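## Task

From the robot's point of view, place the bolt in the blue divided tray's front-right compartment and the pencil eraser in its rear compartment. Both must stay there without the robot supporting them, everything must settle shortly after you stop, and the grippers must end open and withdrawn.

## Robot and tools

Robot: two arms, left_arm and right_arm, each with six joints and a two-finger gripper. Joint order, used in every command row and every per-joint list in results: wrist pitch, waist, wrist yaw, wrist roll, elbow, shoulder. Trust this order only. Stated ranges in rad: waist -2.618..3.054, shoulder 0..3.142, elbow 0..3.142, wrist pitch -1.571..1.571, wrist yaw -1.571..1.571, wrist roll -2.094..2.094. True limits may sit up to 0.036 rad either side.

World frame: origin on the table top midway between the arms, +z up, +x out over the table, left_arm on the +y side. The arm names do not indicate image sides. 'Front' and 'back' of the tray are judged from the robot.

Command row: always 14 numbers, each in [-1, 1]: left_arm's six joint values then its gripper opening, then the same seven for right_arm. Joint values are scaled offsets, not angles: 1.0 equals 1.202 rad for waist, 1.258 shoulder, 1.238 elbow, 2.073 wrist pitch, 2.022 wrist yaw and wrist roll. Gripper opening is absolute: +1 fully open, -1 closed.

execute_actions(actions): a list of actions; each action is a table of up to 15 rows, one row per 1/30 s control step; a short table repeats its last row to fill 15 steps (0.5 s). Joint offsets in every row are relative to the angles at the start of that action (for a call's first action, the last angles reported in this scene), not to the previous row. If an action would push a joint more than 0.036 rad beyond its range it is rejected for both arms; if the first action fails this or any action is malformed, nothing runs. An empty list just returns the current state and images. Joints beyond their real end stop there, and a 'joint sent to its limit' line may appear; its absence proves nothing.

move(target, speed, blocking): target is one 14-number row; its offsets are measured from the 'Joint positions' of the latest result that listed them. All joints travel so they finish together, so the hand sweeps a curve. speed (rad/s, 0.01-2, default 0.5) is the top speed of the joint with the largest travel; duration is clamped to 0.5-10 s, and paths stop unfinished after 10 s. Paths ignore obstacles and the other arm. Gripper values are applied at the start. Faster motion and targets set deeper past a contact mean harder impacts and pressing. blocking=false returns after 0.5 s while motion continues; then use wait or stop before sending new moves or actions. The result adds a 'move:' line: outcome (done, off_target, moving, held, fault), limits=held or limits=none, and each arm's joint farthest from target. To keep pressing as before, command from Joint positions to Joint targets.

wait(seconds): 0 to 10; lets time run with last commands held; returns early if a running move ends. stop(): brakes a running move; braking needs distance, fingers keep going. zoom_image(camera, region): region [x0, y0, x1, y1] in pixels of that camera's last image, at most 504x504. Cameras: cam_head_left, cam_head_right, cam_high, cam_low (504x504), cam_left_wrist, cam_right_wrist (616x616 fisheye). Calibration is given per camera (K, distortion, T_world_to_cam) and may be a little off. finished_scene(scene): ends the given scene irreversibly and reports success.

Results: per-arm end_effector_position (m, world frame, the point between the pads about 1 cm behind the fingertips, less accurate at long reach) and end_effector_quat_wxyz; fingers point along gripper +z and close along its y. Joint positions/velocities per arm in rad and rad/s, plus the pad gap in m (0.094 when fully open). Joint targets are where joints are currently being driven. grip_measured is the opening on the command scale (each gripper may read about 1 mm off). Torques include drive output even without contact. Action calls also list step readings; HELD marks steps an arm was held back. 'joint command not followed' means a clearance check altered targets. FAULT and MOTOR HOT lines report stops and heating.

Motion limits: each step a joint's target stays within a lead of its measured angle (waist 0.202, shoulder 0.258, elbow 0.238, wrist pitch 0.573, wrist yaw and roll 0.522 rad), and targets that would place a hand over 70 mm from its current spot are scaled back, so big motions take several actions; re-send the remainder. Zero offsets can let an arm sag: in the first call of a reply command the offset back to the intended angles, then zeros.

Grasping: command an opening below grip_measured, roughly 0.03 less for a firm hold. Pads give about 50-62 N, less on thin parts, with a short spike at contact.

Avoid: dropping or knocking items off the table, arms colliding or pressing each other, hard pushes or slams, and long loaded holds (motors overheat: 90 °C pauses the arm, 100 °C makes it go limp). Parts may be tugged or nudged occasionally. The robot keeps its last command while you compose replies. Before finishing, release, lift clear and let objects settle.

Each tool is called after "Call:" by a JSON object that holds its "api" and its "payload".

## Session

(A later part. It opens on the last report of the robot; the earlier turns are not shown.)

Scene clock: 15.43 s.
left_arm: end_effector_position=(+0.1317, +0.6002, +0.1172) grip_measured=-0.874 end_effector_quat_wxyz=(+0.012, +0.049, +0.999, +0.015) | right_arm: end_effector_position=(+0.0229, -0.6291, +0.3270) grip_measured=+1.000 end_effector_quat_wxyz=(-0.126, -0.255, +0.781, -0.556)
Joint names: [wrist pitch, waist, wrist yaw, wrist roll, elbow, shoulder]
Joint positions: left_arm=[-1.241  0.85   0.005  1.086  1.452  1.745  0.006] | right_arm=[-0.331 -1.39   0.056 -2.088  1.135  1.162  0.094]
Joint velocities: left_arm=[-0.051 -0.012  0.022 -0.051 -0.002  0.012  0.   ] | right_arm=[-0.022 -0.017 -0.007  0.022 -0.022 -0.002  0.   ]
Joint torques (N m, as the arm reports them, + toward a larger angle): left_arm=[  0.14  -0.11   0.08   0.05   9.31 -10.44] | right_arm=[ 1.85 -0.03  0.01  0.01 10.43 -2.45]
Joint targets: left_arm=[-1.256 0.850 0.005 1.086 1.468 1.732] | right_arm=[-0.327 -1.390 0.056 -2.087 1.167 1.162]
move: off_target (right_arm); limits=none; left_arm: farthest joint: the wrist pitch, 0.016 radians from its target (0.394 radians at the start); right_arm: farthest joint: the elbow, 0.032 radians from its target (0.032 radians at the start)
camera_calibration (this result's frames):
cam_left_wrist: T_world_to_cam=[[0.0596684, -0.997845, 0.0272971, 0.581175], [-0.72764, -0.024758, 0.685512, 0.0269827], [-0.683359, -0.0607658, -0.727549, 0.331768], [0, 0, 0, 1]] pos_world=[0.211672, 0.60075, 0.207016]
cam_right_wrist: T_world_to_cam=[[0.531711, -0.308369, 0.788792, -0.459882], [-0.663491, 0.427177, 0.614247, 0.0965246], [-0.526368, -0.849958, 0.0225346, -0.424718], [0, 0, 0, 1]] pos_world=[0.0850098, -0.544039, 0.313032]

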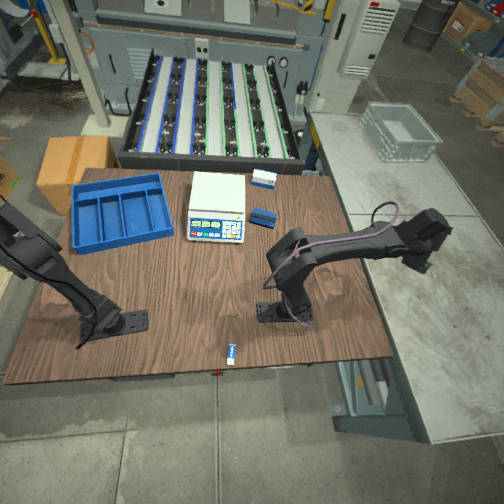

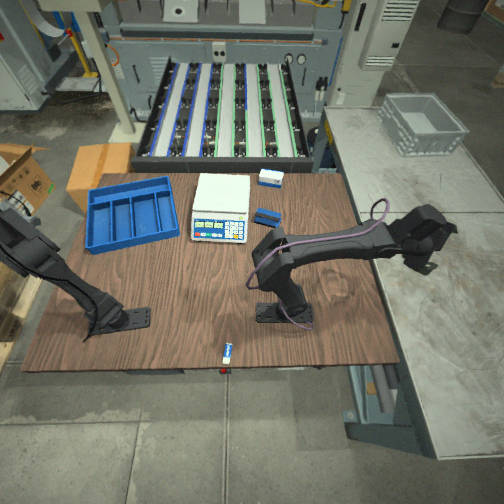

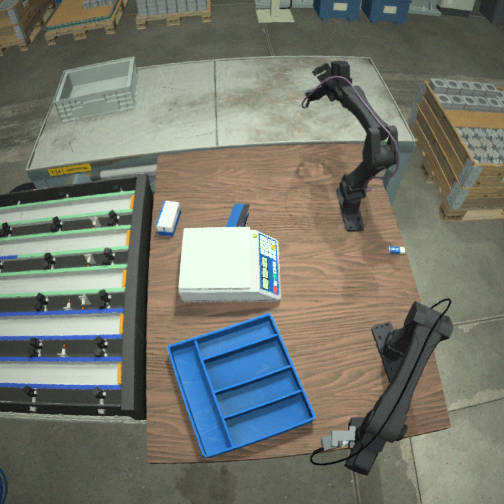

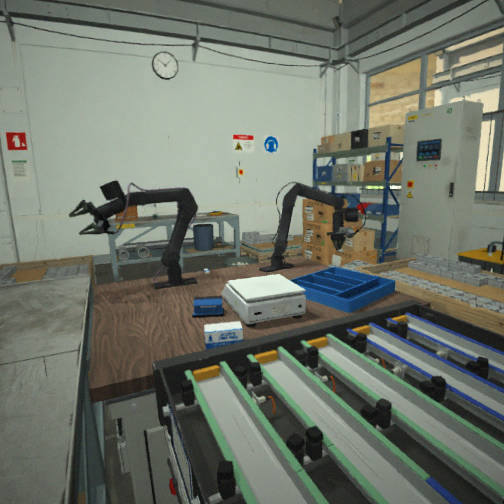

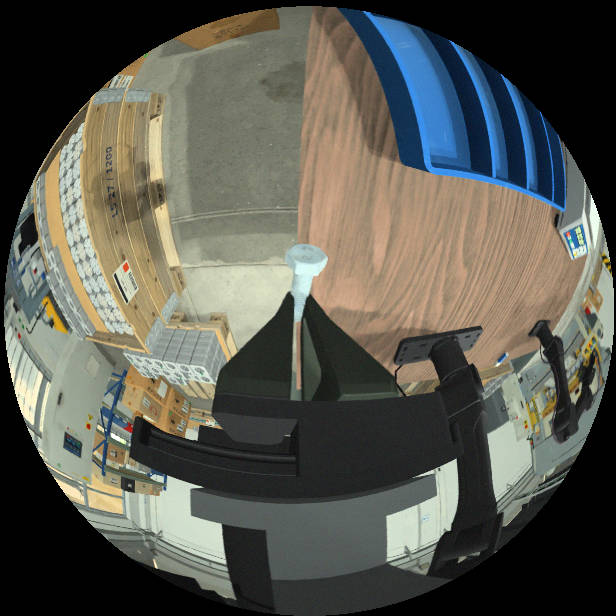

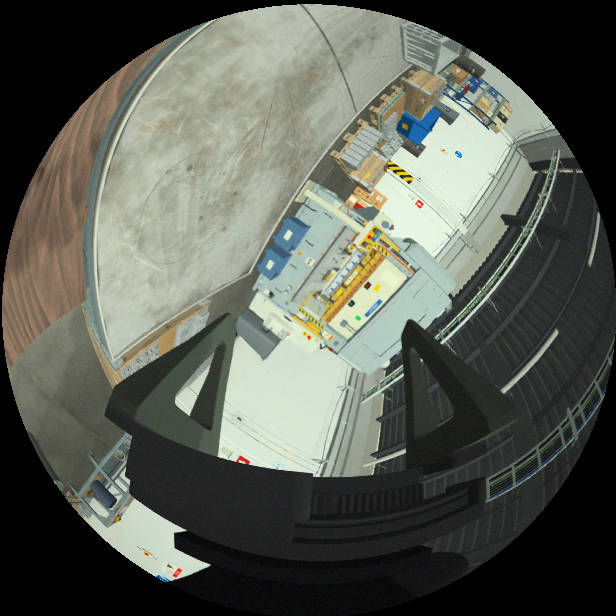

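Call:
{"api": "move", "payload": {"target": [0.031, -1.0, 0, -0.76, 0.353, 0.255, -0.9, 0.002, 0, 0, 0, 0.026, 0, 1], "speed": 1.0}}

Scene clock: 18.20 s.
left_arm: end_effector_position=(+0.3845, +0.2304, +0.1225) grip_measured=-0.875 end_effector_quat_wxyz=(+0.094, -0.109, +0.989, -0.036) | right_arm: end_effector_position=(+0.0229, -0.6291, +0.3270) grip_measured=+1.000 end_effector_quat_wxyz=(-0.126, -0.256, +0.781, -0.556)
Joint names: [wrist pitch, waist, wrist yaw, wrist roll, elbow, shoulder]
Joint positions: left_arm=[-1.181 -0.357  0.007 -0.442  1.864  2.051  0.006] | right_arm=[-0.331 -1.39   0.056 -2.089  1.135  1.162  0.094]
Joint velocities: left_arm=[ 0.007  0.012  0.022  0.051 -0.002  0.022 -0.   ] | right_arm=[ 0.007  0.007  0.007 -0.037 -0.002  0.012  0.   ]
Joint torques (N m, as the arm reports them, + toward a larger angle): left_arm=[  0.59   0.53   0.04  -0.09  10.55 -11.47] | right_arm=[ 1.86 -0.03  0.01  0.01 10.4  -2.43]
Joint targets: left_arm=[-1.177 -0.351 0.005 -0.451 1.889 2.065] | right_arm=[-0.327 -1.390 0.056 -2.088 1.167 1.162]
move: off_target (left_arm, right_arm); limits=none; left_arm: farthest joint: the elbow, 0.026 radians from its target (0.437 radians at the start); right_arm: farthest joint: the elbow, 0.032 radians from its target (0.032 radians at the start)
camera_calibration (this result's frames):
cam_left_wrist: T_world_to_cam=[[0.348151, -0.921585, 0.171676, 0.0507068], [-0.797751, -0.195084, 0.570558, 0.278458], [-0.492326, -0.335595, -0.803113, 0.485011], [0, 0, 0, 1]] pos_world=[0.443269, 0.26382, 0.221937]
cam_right_wrist: T_world_to_cam=[[0.532676, -0.308076, 0.788255, -0.459545], [-0.663006, 0.426972, 0.614913, 0.0961674], [-0.526003, -0.850167, 0.0231812, -0.425069], [0, 0, 0, 1]] pos_world=[0.0849607, -0.544015, 0.312957]

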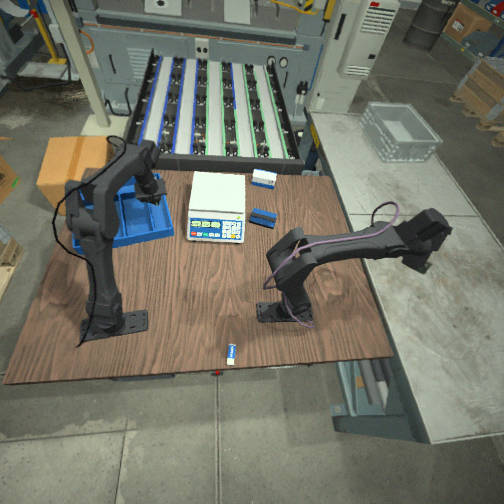

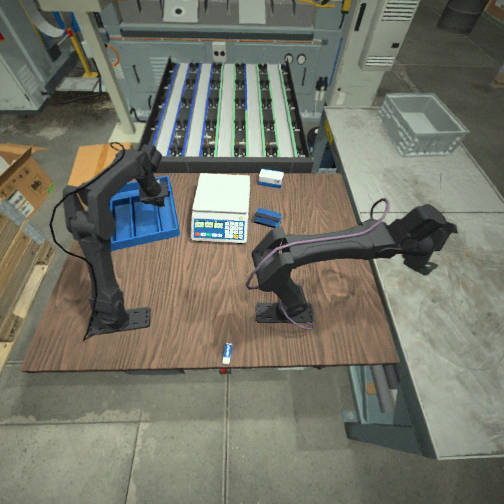

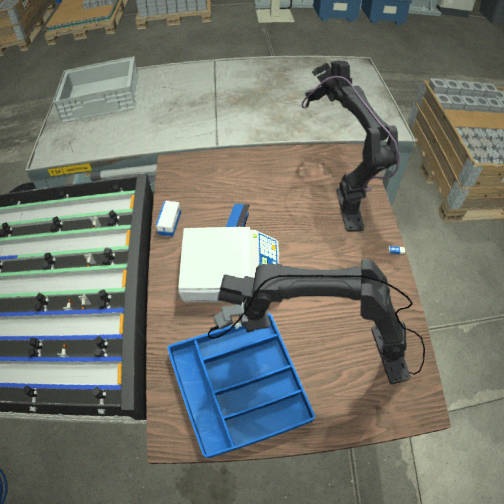

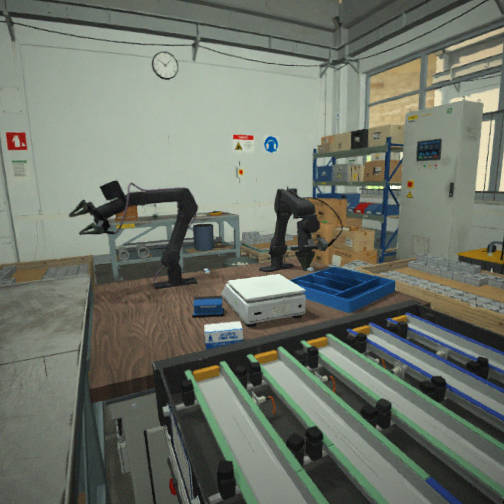

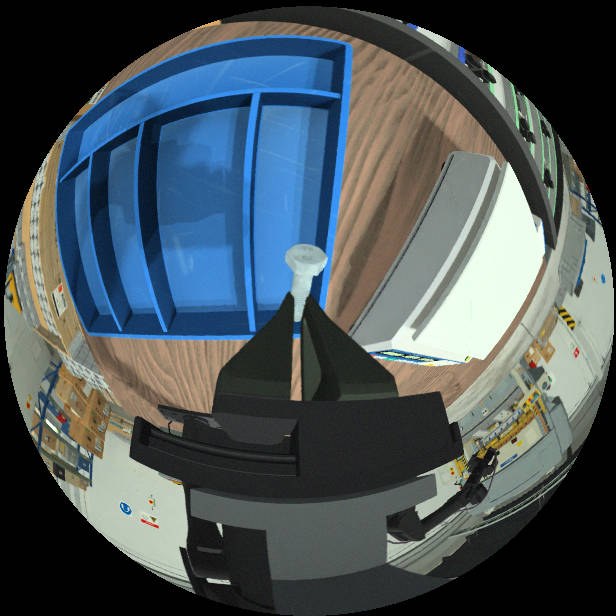

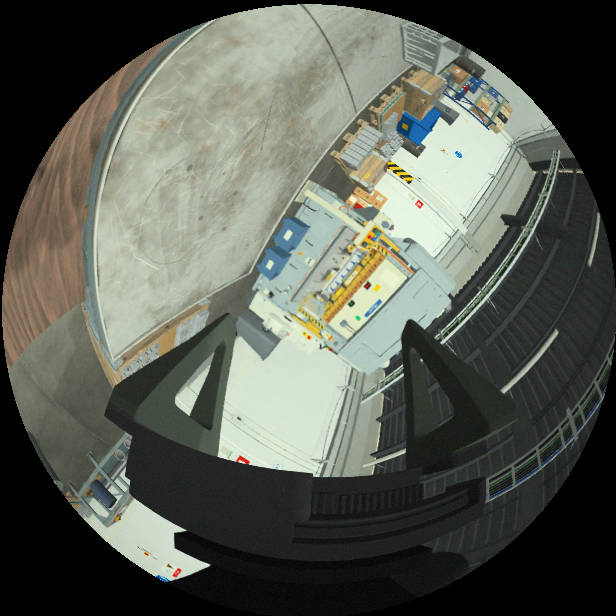

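Call:
{"api": "zoom_image", "payload": {"camera": "cam_left_wrist", "region": [130, 30, 450, 370]}}

Region (130, 30, 450, 370) of cam_left_wrist's 616x616 image, scaled by 1.482, with more detail than that image has; it fills the left 474 columns of this view, and the rest is white.

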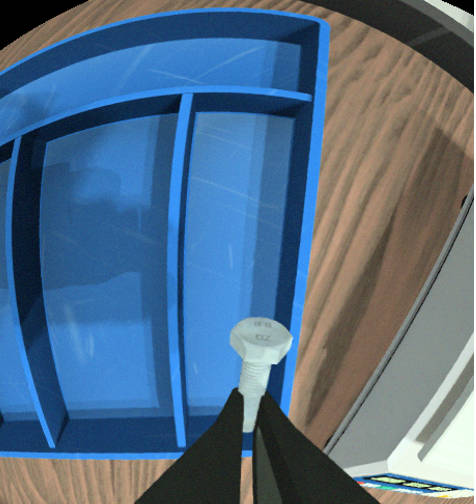

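Call:
{"api": "move", "payload": {"target": [0.0526, -0.0125, 0, 0, -0.062, 0.164, -0.9, 0.002, 0, 0, 0, 0.026, 0, 1], "speed": 0.3}}

Scene clock: 20.40 s.
left_arm: end_effector_position=(+0.3807, +0.2274, +0.0229) grip_measured=-0.875 end_effector_quat_wxyz=(+0.015, -0.106, +0.994, -0.009) | right_arm: end_effector_position=(+0.0229, -0.6291, +0.3270) grip_measured=+1.000 end_effector_quat_wxyz=(-0.126, -0.256, +0.781, -0.556)
Joint names: [wrist pitch, waist, wrist yaw, wrist roll, elbow, shoulder]
Joint positions: left_arm=[-1.086 -0.366  0.007 -0.442  1.798  2.249  0.006] | right_arm=[-0.331 -1.39   0.056 -2.091  1.135  1.162  0.094]
Joint velocities: left_arm=[-0.007 -0.002  0.051 -0.037 -0.002 -0.002  0.   ] | right_arm=[ 0.007 -0.007  0.037 -0.007 -0.012  0.017  0.   ]
Joint torques (N m, as the arm reports them, + toward a larger angle): left_arm=[  0.34  -0.49  -0.01   0.03   6.86 -13.55] | right_arm=[ 1.86 -0.05  0.    0.02 10.39 -2.43]
Joint targets: left_arm=[-1.072 -0.372 0.007 -0.442 1.787 2.258] | right_arm=[-0.327 -1.390 0.056 -2.090 1.167 1.162]
move: off_target (right_arm); limits=none; left_arm: farthest joint: the wrist pitch, 0.014 radians from its target (0.109 radians at the start); right_arm: farthest joint: the elbow, 0.032 radians from its target (0.032 radians at the start)
camera_calibration (this result's frames):
cam_left_wrist: T_world_to_cam=[[0.361667, -0.928985, 0.0786358, 0.0651235], [-0.696033, -0.212932, 0.68571, 0.294353], [-0.62027, -0.302732, -0.723615, 0.44154], [0, 0, 0, 1]] pos_world=[0.4552, 0.256844, 0.112543]
cam_right_wrist: T_world_to_cam=[[0.53364, -0.307784, 0.787716, -0.459207], [-0.662521, 0.426768, 0.615577, 0.0958105], [-0.525637, -0.850375, 0.0238274, -0.42542], [0, 0, 0, 1]] pos_world=[0.0849116, -0.543992, 0.312883]

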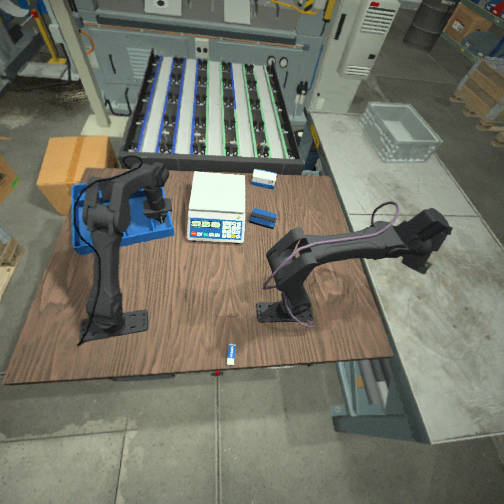

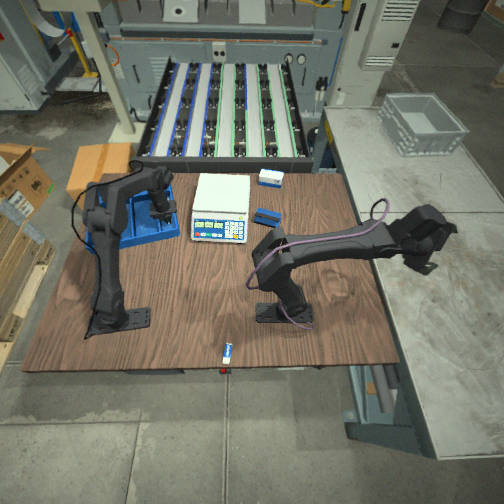

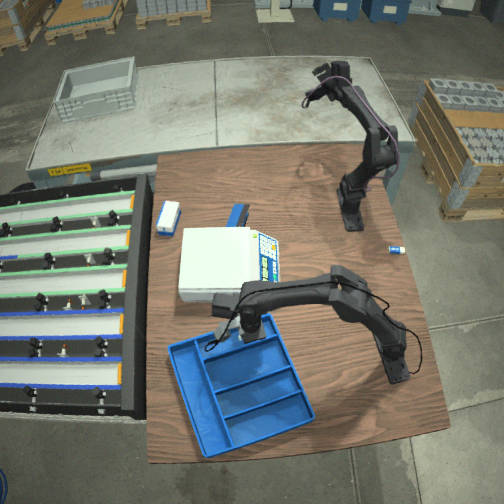

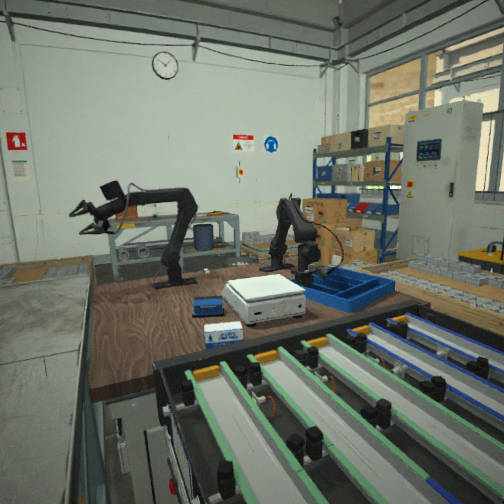

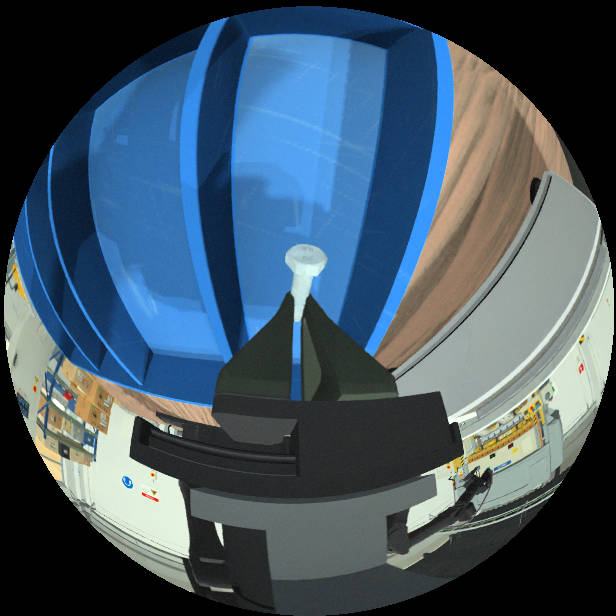

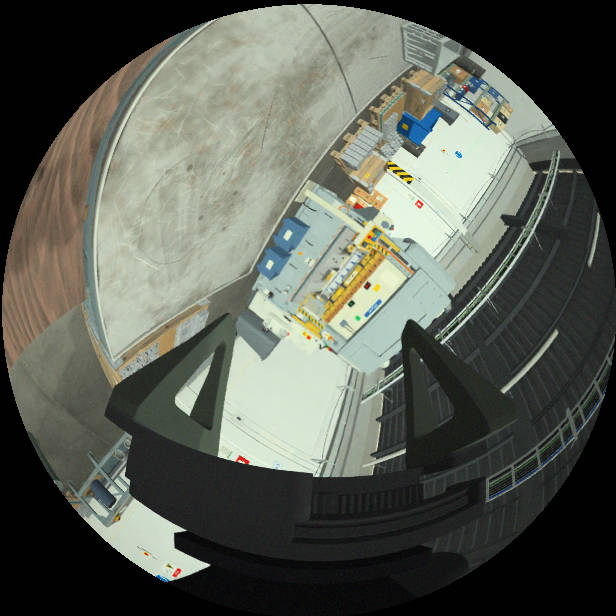

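Call:
{"api": "execute_actions", "payload": {"actions": [[[0.007,-0.004,0,0,-0.009,0.016,-0.9,0,0,0,0,0.026,0,1]],[[0,0,0,0,0,0.005,-0.6,0,0,0,0,0.026,0,1]]]}}

Scene clock: 21.60 s.
left_arm: end_effector_position=(+0.3807, +0.2271, +0.0229) grip_measured=-0.602 end_effector_quat_wxyz=(+0.015, -0.106, +0.994, -0.010) | right_arm: end_effector_position=(+0.0229, -0.6291, +0.3270) grip_measured=+1.000 end_effector_quat_wxyz=(-0.127, -0.257, +0.780, -0.556)
Joint names: [wrist pitch, waist, wrist yaw, wrist roll, elbow, shoulder]
Joint positions: left_arm=[-1.085 -0.366  0.009 -0.442  1.798  2.249  0.019] | right_arm=[-0.331 -1.39   0.056 -2.093  1.135  1.162  0.094]
Joint velocities: left_arm=[ 0.022  0.007 -0.007 -0.007 -0.002  0.007 -0.   ] | right_arm=[-0.022 -0.002 -0.066  0.007 -0.017 -0.007  0.   ]
Joint torques (N m, as the arm reports them, + toward a larger angle): left_arm=[  0.19   0.03   0.11   0.07   7.63 -13.6 ] | right_arm=[ 1.81 -0.03  0.01  0.01 10.38 -2.45]
Joint targets: left_arm=[-1.086 -0.366 0.007 -0.442 1.798 2.255] | right_arm=[-0.331 -1.390 0.056 -2.091 1.167 1.162]
Step readings (joint positions; steps 1 to 15: 1st action; 16 to 30: 2nd action):
0: left_arm=[-1.086 -0.366 0.007 -0.442 1.798 2.249] | right_arm=[-0.331 -1.390 0.056 -2.091 1.135 1.162]
1: left_arm=[-1.086 -0.366 0.007 -0.442 1.798 2.249] | right_arm=[-0.331 -1.390 0.056 -2.091 1.135 1.162]
2: left_arm=[-1.086 -0.366 0.007 -0.442 1.798 2.249] | right_arm=[-0.331 -1.390 0.056 -2.091 1.135 1.162]
4: left_arm=[-1.086 -0.366 0.007 -0.442 1.798 2.249] | right_arm=[-0.331 -1.390 0.056 -2.091 1.135 1.162]
8: left_arm=[-1.086 -0.366 0.007 -0.442 1.798 2.249] | right_arm=[-0.331 -1.390 0.056 -2.091 1.135 1.162]
15: left_arm=[-1.086 -0.366 0.007 -0.442 1.798 2.249] | right_arm=[-0.331 -1.390 0.056 -2.092 1.135 1.162]
16: left_arm=[-1.086 -0.366 0.007 -0.442 1.798 2.249] | right_arm=[-0.331 -1.390 0.056 -2.092 1.135 1.162]
17: left_arm=[-1.086 -0.366 0.007 -0.442 1.798 2.249] | right_arm=[-0.331 -1.390 0.056 -2.092 1.135 1.162]
19: left_arm=[-1.085 -0.366 0.008 -0.442 1.798 2.249] | right_arm=[-0.331 -1.390 0.056 -2.092 1.135 1.162]
23: left_arm=[-1.085 -0.366 0.009 -0.442 1.798 2.249] | right_arm=[-0.331 -1.390 0.056 -2.093 1.135 1.162]
30: Joint positions above
camera_calibration (this result's frames):
cam_left_wrist: T_world_to_cam=[[0.361617, -0.928879, 0.0801052, 0.0648072], [-0.696061, -0.211818, 0.686026, 0.29406], [-0.620268, -0.303837, -0.723154, 0.441715], [0, 0, 0, 1]] pos_world=[0.45523, 0.256694, 0.112504]
cam_right_wrist: T_world_to_cam=[[0.535246, -0.307295, 0.786817, -0.458642], [-0.66171, 0.426428, 0.616684, 0.0952163], [-0.525025, -0.850723, 0.0249036, -0.426004], [0, 0, 0, 1]] pos_world=[0.0848295, -0.543953, 0.312758]

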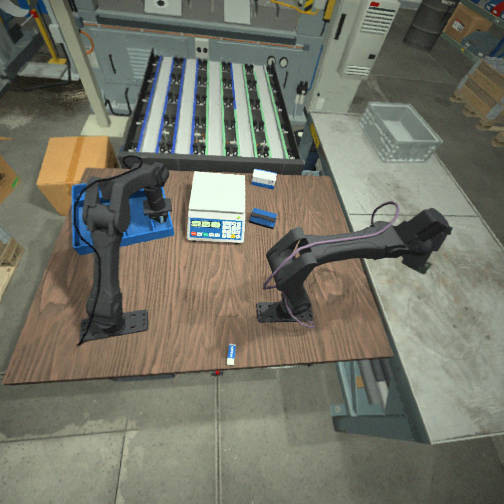

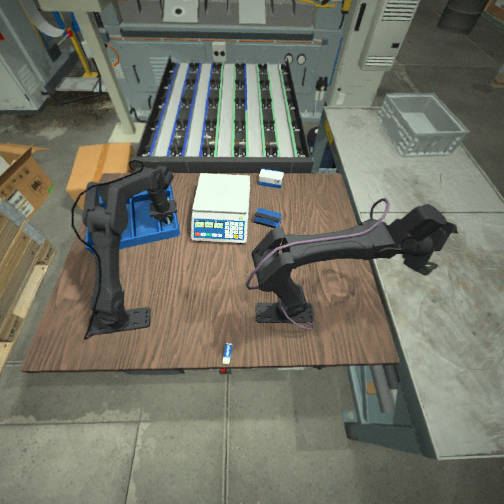

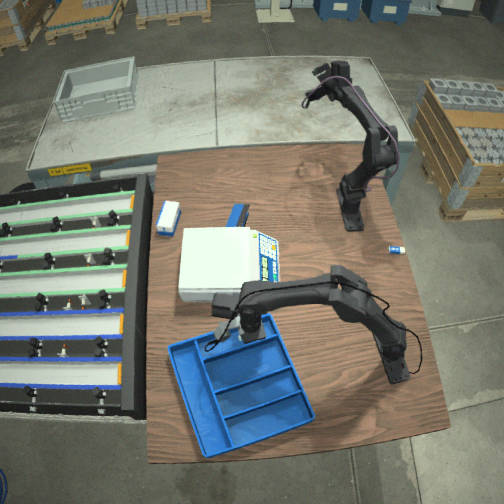

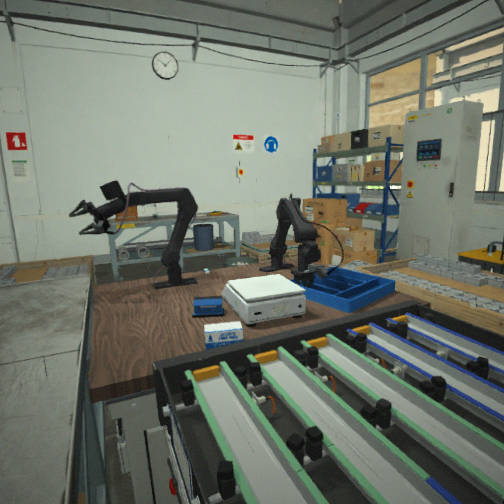

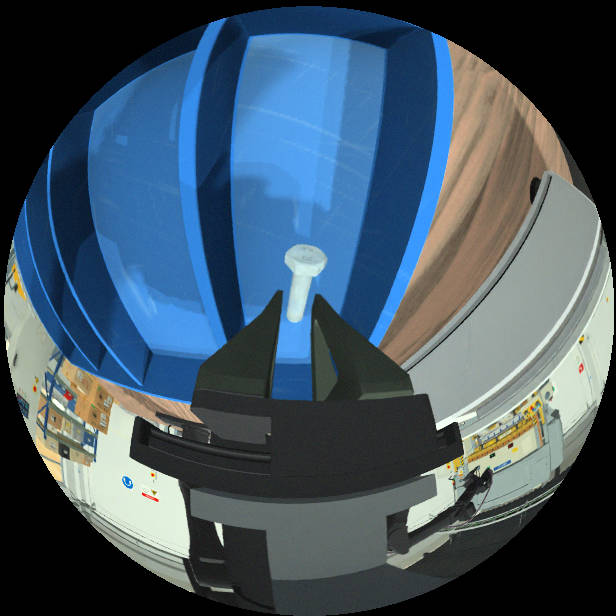

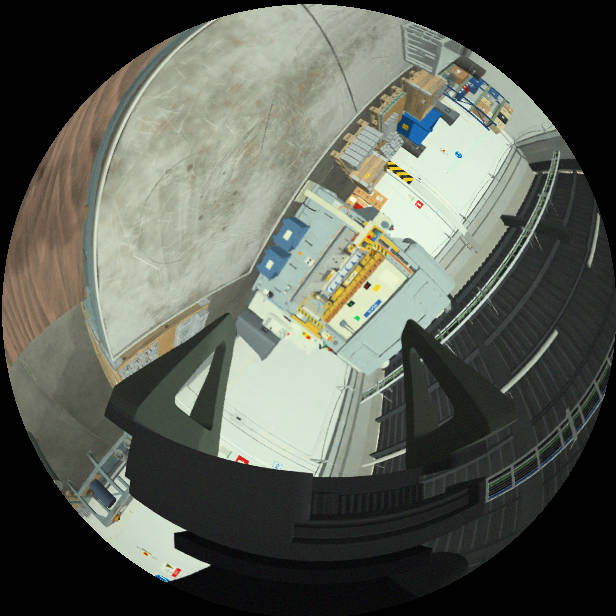

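Call:
{"api": "move", "payload": {"target": [-0.128, 0, 0, 0, 0.128, -0.143, -0.6, 0, 0, 0, 0.05, 0.40, 0.348, 1], "speed": 0.8}}

Scene clock: 24.07 s.
left_arm: end_effector_position=(+0.3634, +0.2312, +0.1263) grip_measured=-0.602 end_effector_quat_wxyz=(+0.042, -0.106, +0.993, -0.019) | right_arm: end_effector_position=(+0.0404, -0.7422, +0.3565) grip_measured=+1.000 end_effector_quat_wxyz=(-0.103, -0.221, +0.787, -0.567)
Joint names: [wrist pitch, waist, wrist yaw, wrist roll, elbow, shoulder]
Joint positions: left_arm=[-1.336 -0.366  0.009 -0.442  1.939  2.081  0.019] | right_arm=[-0.334 -1.39   0.056 -2.005  1.597  1.606  0.094]
Joint velocities: left_arm=[-0.022 -0.012  0.007 -0.022  0.012 -0.007  0.   ] | right_arm=[ 0.007 -0.002 -0.051 -0.022 -0.002  0.022  0.   ]
Joint torques (N m, as the arm reports them, + toward a larger angle): left_arm=[  0.23  -0.09   0.09   0.03   9.47 -14.02] | right_arm=[ 1.85  0.01  0.02  0.12 10.54 -6.3 ]
Joint targets: left_arm=[-1.351 -0.366 0.009 -0.442 1.956 2.069] | right_arm=[-0.331 -1.390 0.056 -1.992 1.630 1.600]
move: off_target (right_arm); limits=none; left_arm: farthest joint: the elbow, 0.018 radians from its target (0.159 radians at the start); right_arm: farthest joint: the elbow, 0.033 radians from its target (0.495 radians at the start)
camera_calibration (this result's frames):
cam_left_wrist: T_world_to_cam=[[0.35609, -0.927591, 0.11302, 0.0640841], [-0.734231, -0.202925, 0.647863, 0.228605], [-0.578017, -0.313681, -0.753326, 0.497676], [0, 0, 0, 1]] pos_world=[0.432695, 0.261945, 0.219565]
cam_right_wrist: T_world_to_cam=[[0.457594, -0.31661, 0.830883, -0.545467], [-0.697962, 0.45103, 0.556256, 0.178164], [-0.55087, -0.834464, -0.0145932, -0.486627], [0, 0, 0, 1]] pos_world=[0.105886, -0.65913, 0.347013]

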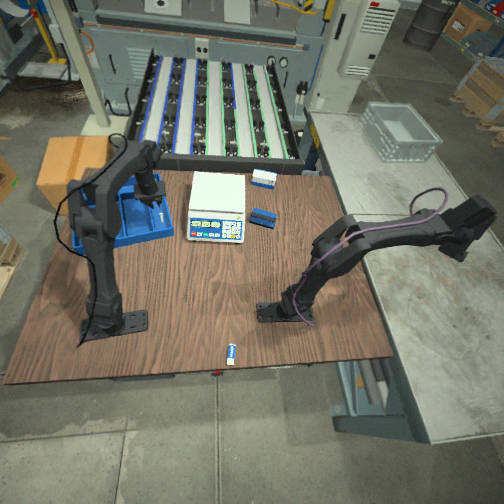

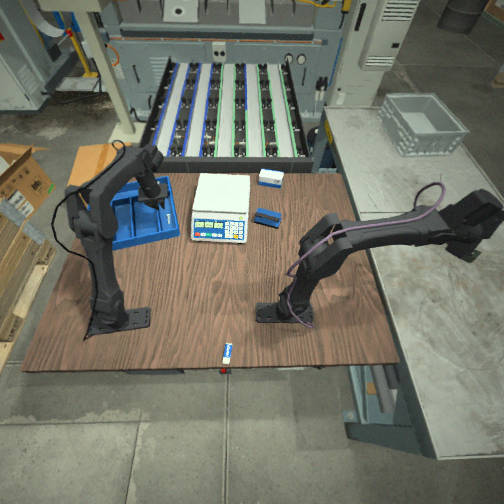

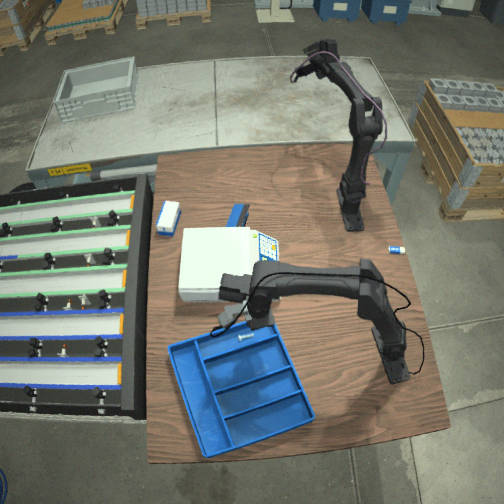

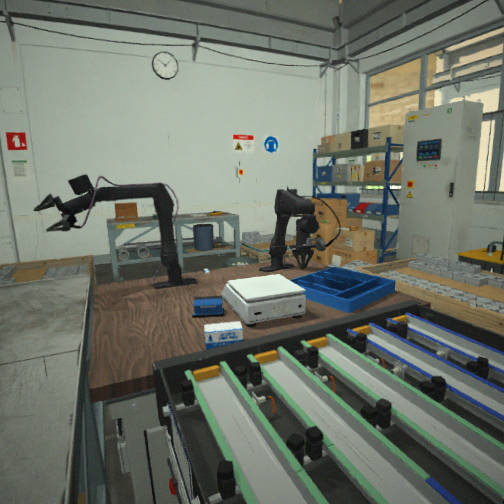

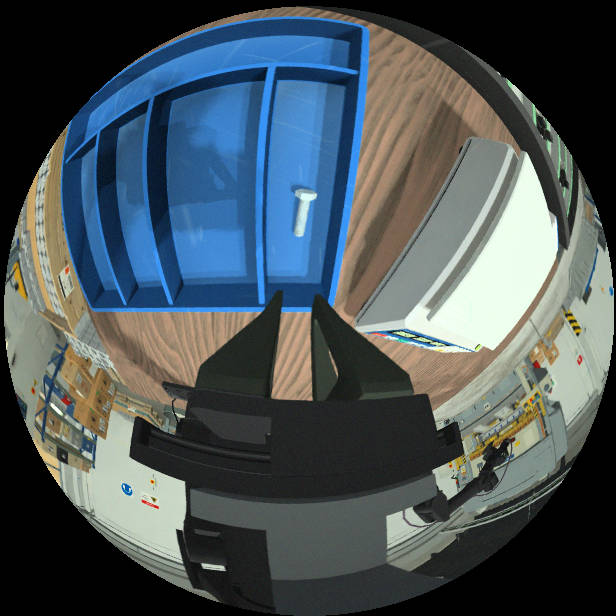

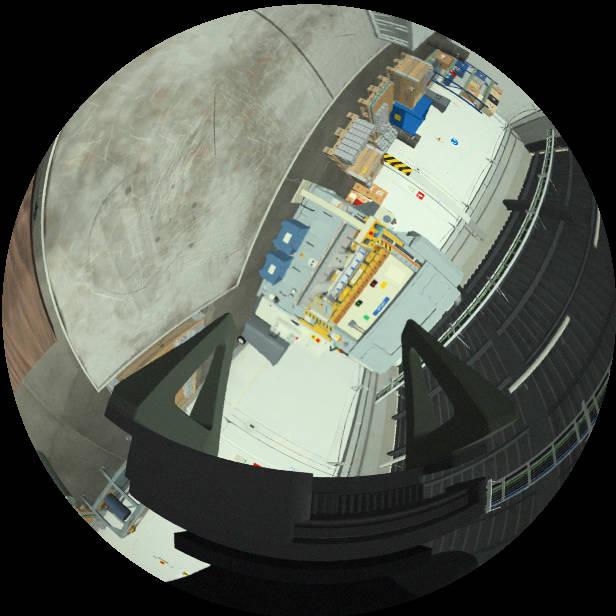

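Call:
{"api": "move", "payload": {"target": [0.023, -1.0, 0, 0.832, -0.2, -0.087, 0, 0, 0, 0, 0, 0.027, 0, 1], "speed": 1.5, "blocking": false}}

Call:
{"api": "wait", "payload": {"seconds": 1.0}}

Scene clock: 24.80 s.
left_arm: end_effector_position=(+0.3095, +0.1175, +0.1136) grip_measured=-0.002 end_effector_quat_wxyz=(+0.026, +0.204, +0.979, -0.012) | right_arm: end_effector_position=(+0.0404, -0.7422, +0.3565) grip_measured=+1.000 end_effector_quat_wxyz=(-0.104, -0.222, +0.787, -0.567)
Joint names: [wrist pitch, waist, wrist yaw, wrist roll, elbow, shoulder]
Joint positions: left_arm=[-1.324 -0.668  0.006 -0.12   1.891  2.081  0.047] | right_arm=[-0.334 -1.39   0.056 -2.006  1.597  1.606  0.094]
Joint velocities: left_arm=[ 0.066 -1.121  0.007  1.253 -0.247 -0.002 -0.   ] | right_arm=[ 0.007  0.007  0.007 -0.022  0.007  0.002  0.   ]
Joint torques (N m, as the arm reports them, + toward a larger angle): left_arm=[  0.26  -0.07   0.08   0.09   6.61 -15.98] | right_arm=[ 1.82 -0.03  0.    0.02  8.45 -5.9 ]
Joint targets: left_arm=[-1.322 -0.736 0.009 0.077 1.862 2.047] | right_arm=[-0.334 -1.390 0.056 -2.005 1.607 1.606]
move: running; limits=none; left_arm: farthest joint: the wrist roll, 1.361 radians from its target (1.683 radians at the start); right_arm: farthest joint: the elbow, 0.034 radians from its target (0.034 radians at the start)
camera_calibration (this result's frames):
cam_left_wrist: T_world_to_cam=[[-0.251306, -0.964976, 0.0752788, 0.175935], [-0.709281, 0.23652, 0.664062, 0.112951], [-0.658609, 0.113489, -0.743878, 0.395005], [0, 0, 0, 1]] pos_world=[0.384481, 0.0982294, 0.205584]
cam_right_wrist: T_world_to_cam=[[0.458607, -0.31635, 0.830423, -0.545151], [-0.697538, 0.450818, 0.556959, 0.177738], [-0.550564, -0.834677, -0.013918, -0.487038], [0, 0, 0, 1]] pos_world=[0.105843, -0.659106, 0.346935]

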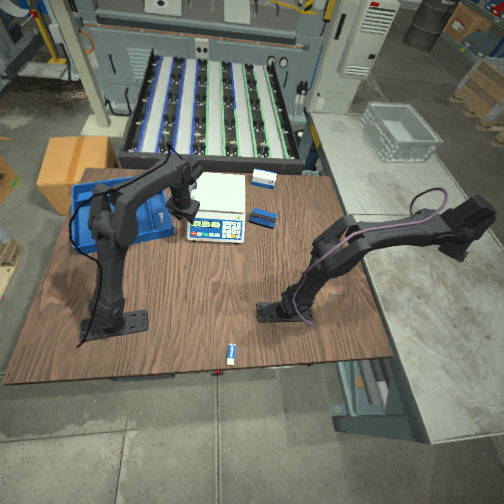

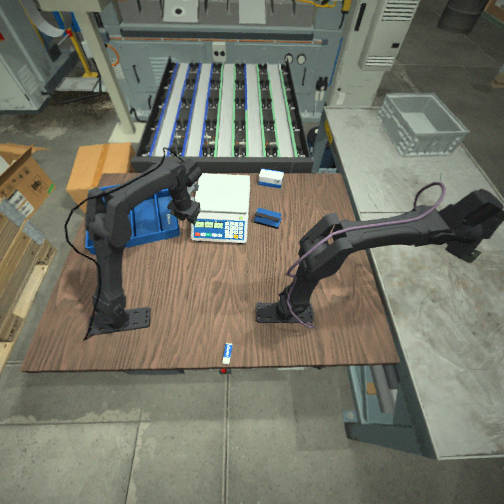

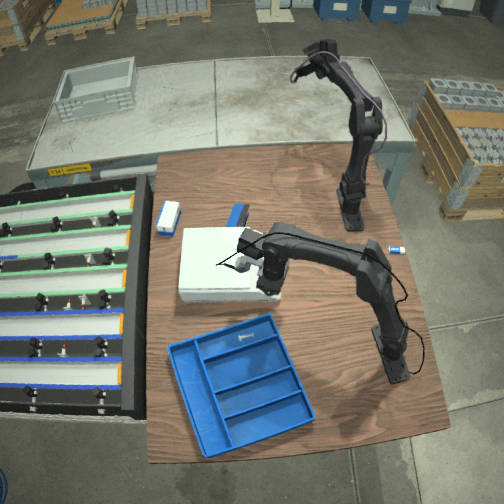

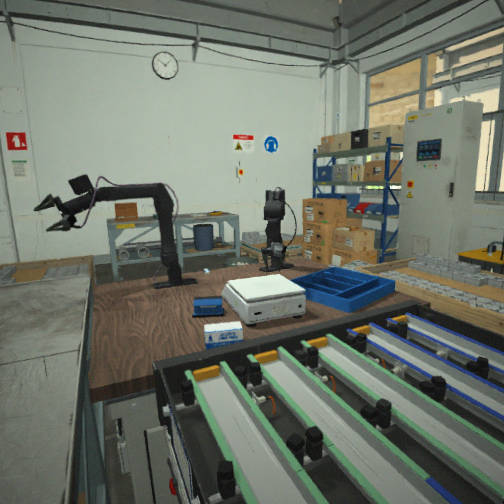

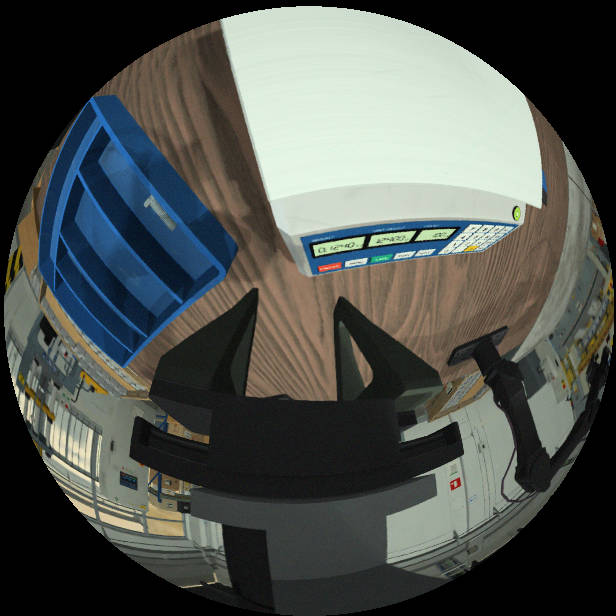

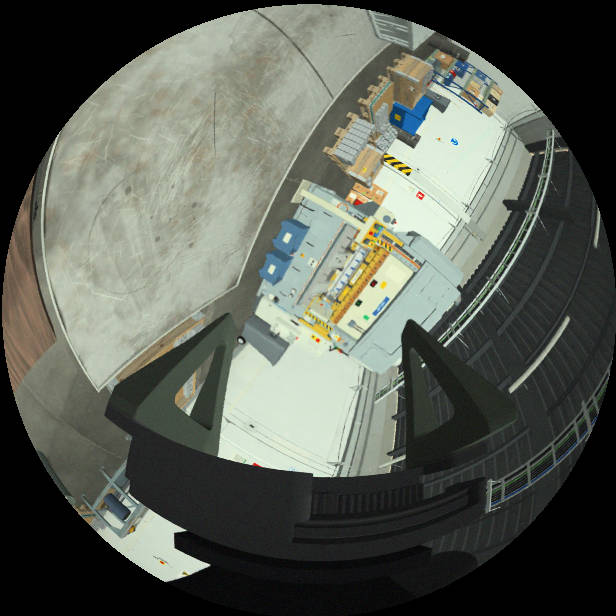

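Scene clock: 25.80 s.
left_arm: end_effector_position=(+0.0015, -0.0462, +0.0979) grip_measured=-0.001 end_effector_quat_wxyz=(-0.008, +0.965, +0.262, -0.003) | right_arm: end_effector_position=(+0.0404, -0.7422, +0.3565) grip_measured=+1.000 end_effector_quat_wxyz=(-0.104, -0.222, +0.787, -0.567)
Joint names: [wrist pitch, waist, wrist yaw, wrist roll, elbow, shoulder]
Joint positions: left_arm=[-1.295 -1.575  0.007  1.174  1.707  1.997  0.047] | right_arm=[-0.334 -1.39   0.056 -2.006  1.597  1.606  0.094]
Joint velocities: left_arm=[-0.066  0.012  0.022  0.33   0.002 -0.027  0.   ] | right_arm=[-0.007 -0.017  0.007  0.007  0.002 -0.002  0.   ]
Joint torques (N m, as the arm reports them, + toward a larger angle): left_arm=[  0.2    0.52   0.05   0.07   6.4  -14.1 ] | right_arm=[ 1.81 -0.02  0.01  0.02 10.53 -5.92]
Joint targets: left_arm=[-1.288 -1.568 0.008 1.240 1.691 1.972] | right_arm=[-0.334 -1.390 0.056 -2.005 1.630 1.606]
earlier move: running; limits=none; left_arm: farthest joint: the wrist roll, 0.066 radians from its target (1.683 radians at the start); right_arm: farthest joint: the elbow, 0.034 radians from its target (0.034 radians at the start)
wait: 1.00 s; no rest
camera_calibration (this result's frames):
cam_left_wrist: T_world_to_cam=[[-0.634282, 0.769888, 0.07042, 0.0229602], [0.578078, 0.411824, 0.704434, -0.0541404], [0.513334, 0.487518, -0.706268, 0.210957], [0, 0, 0, 1]] pos_world=[-0.0624308, -0.0982257, 0.185513]
cam_right_wrist: T_world_to_cam=[[0.458944, -0.316263, 0.83027, -0.545046], [-0.697397, 0.450747, 0.557194, 0.177596], [-0.550461, -0.834748, -0.0136931, -0.487176], [0, 0, 0, 1]] pos_world=[0.105829, -0.659098, 0.346909]

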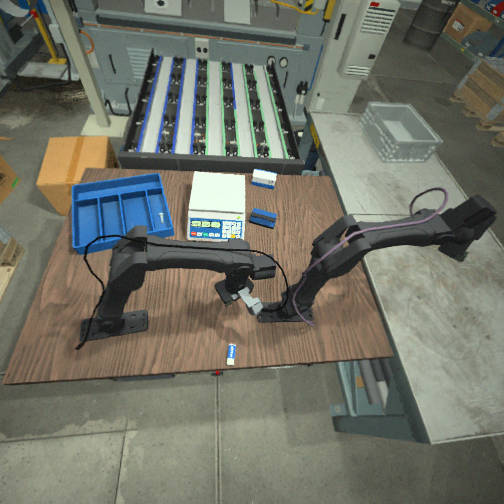

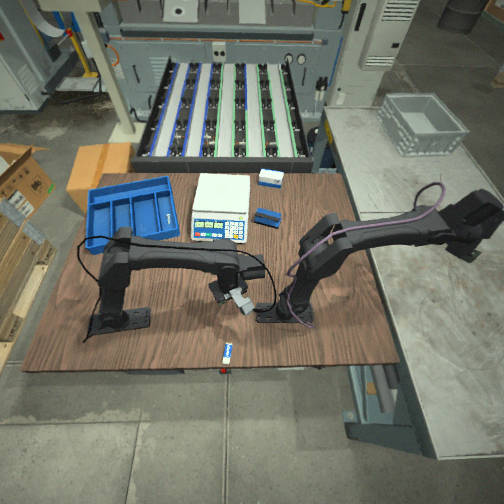

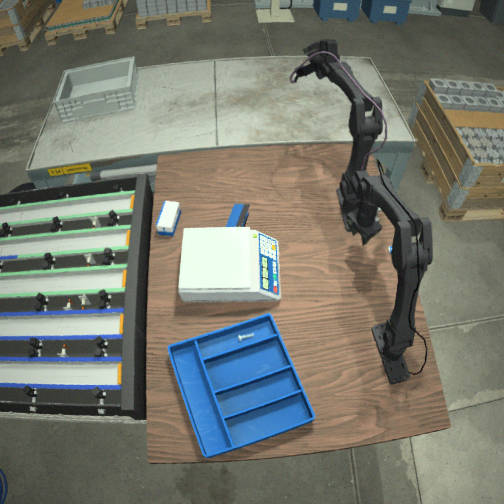

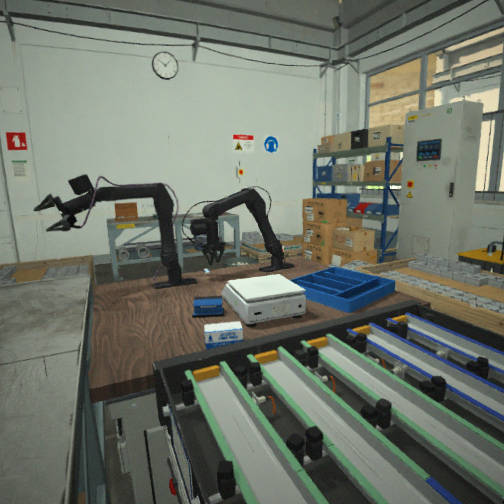

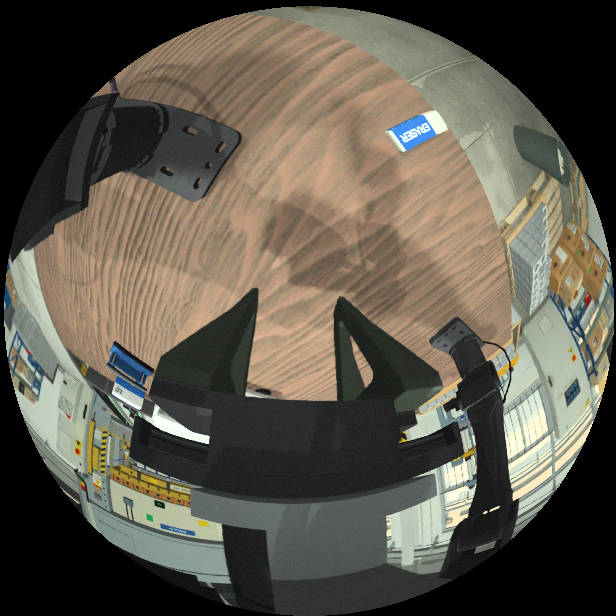

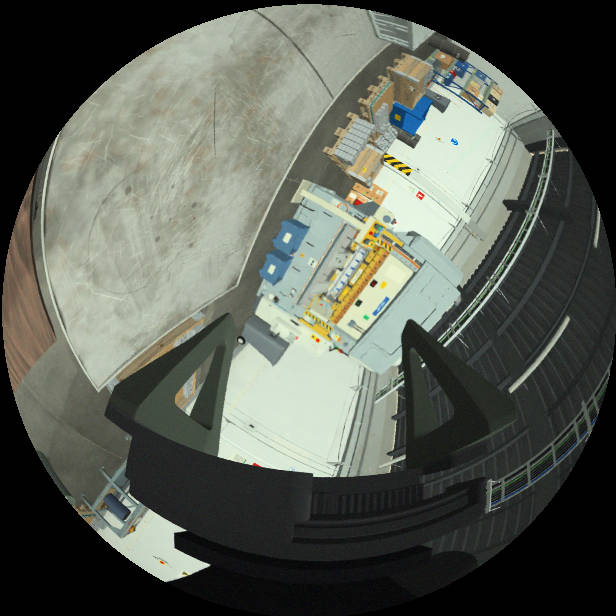

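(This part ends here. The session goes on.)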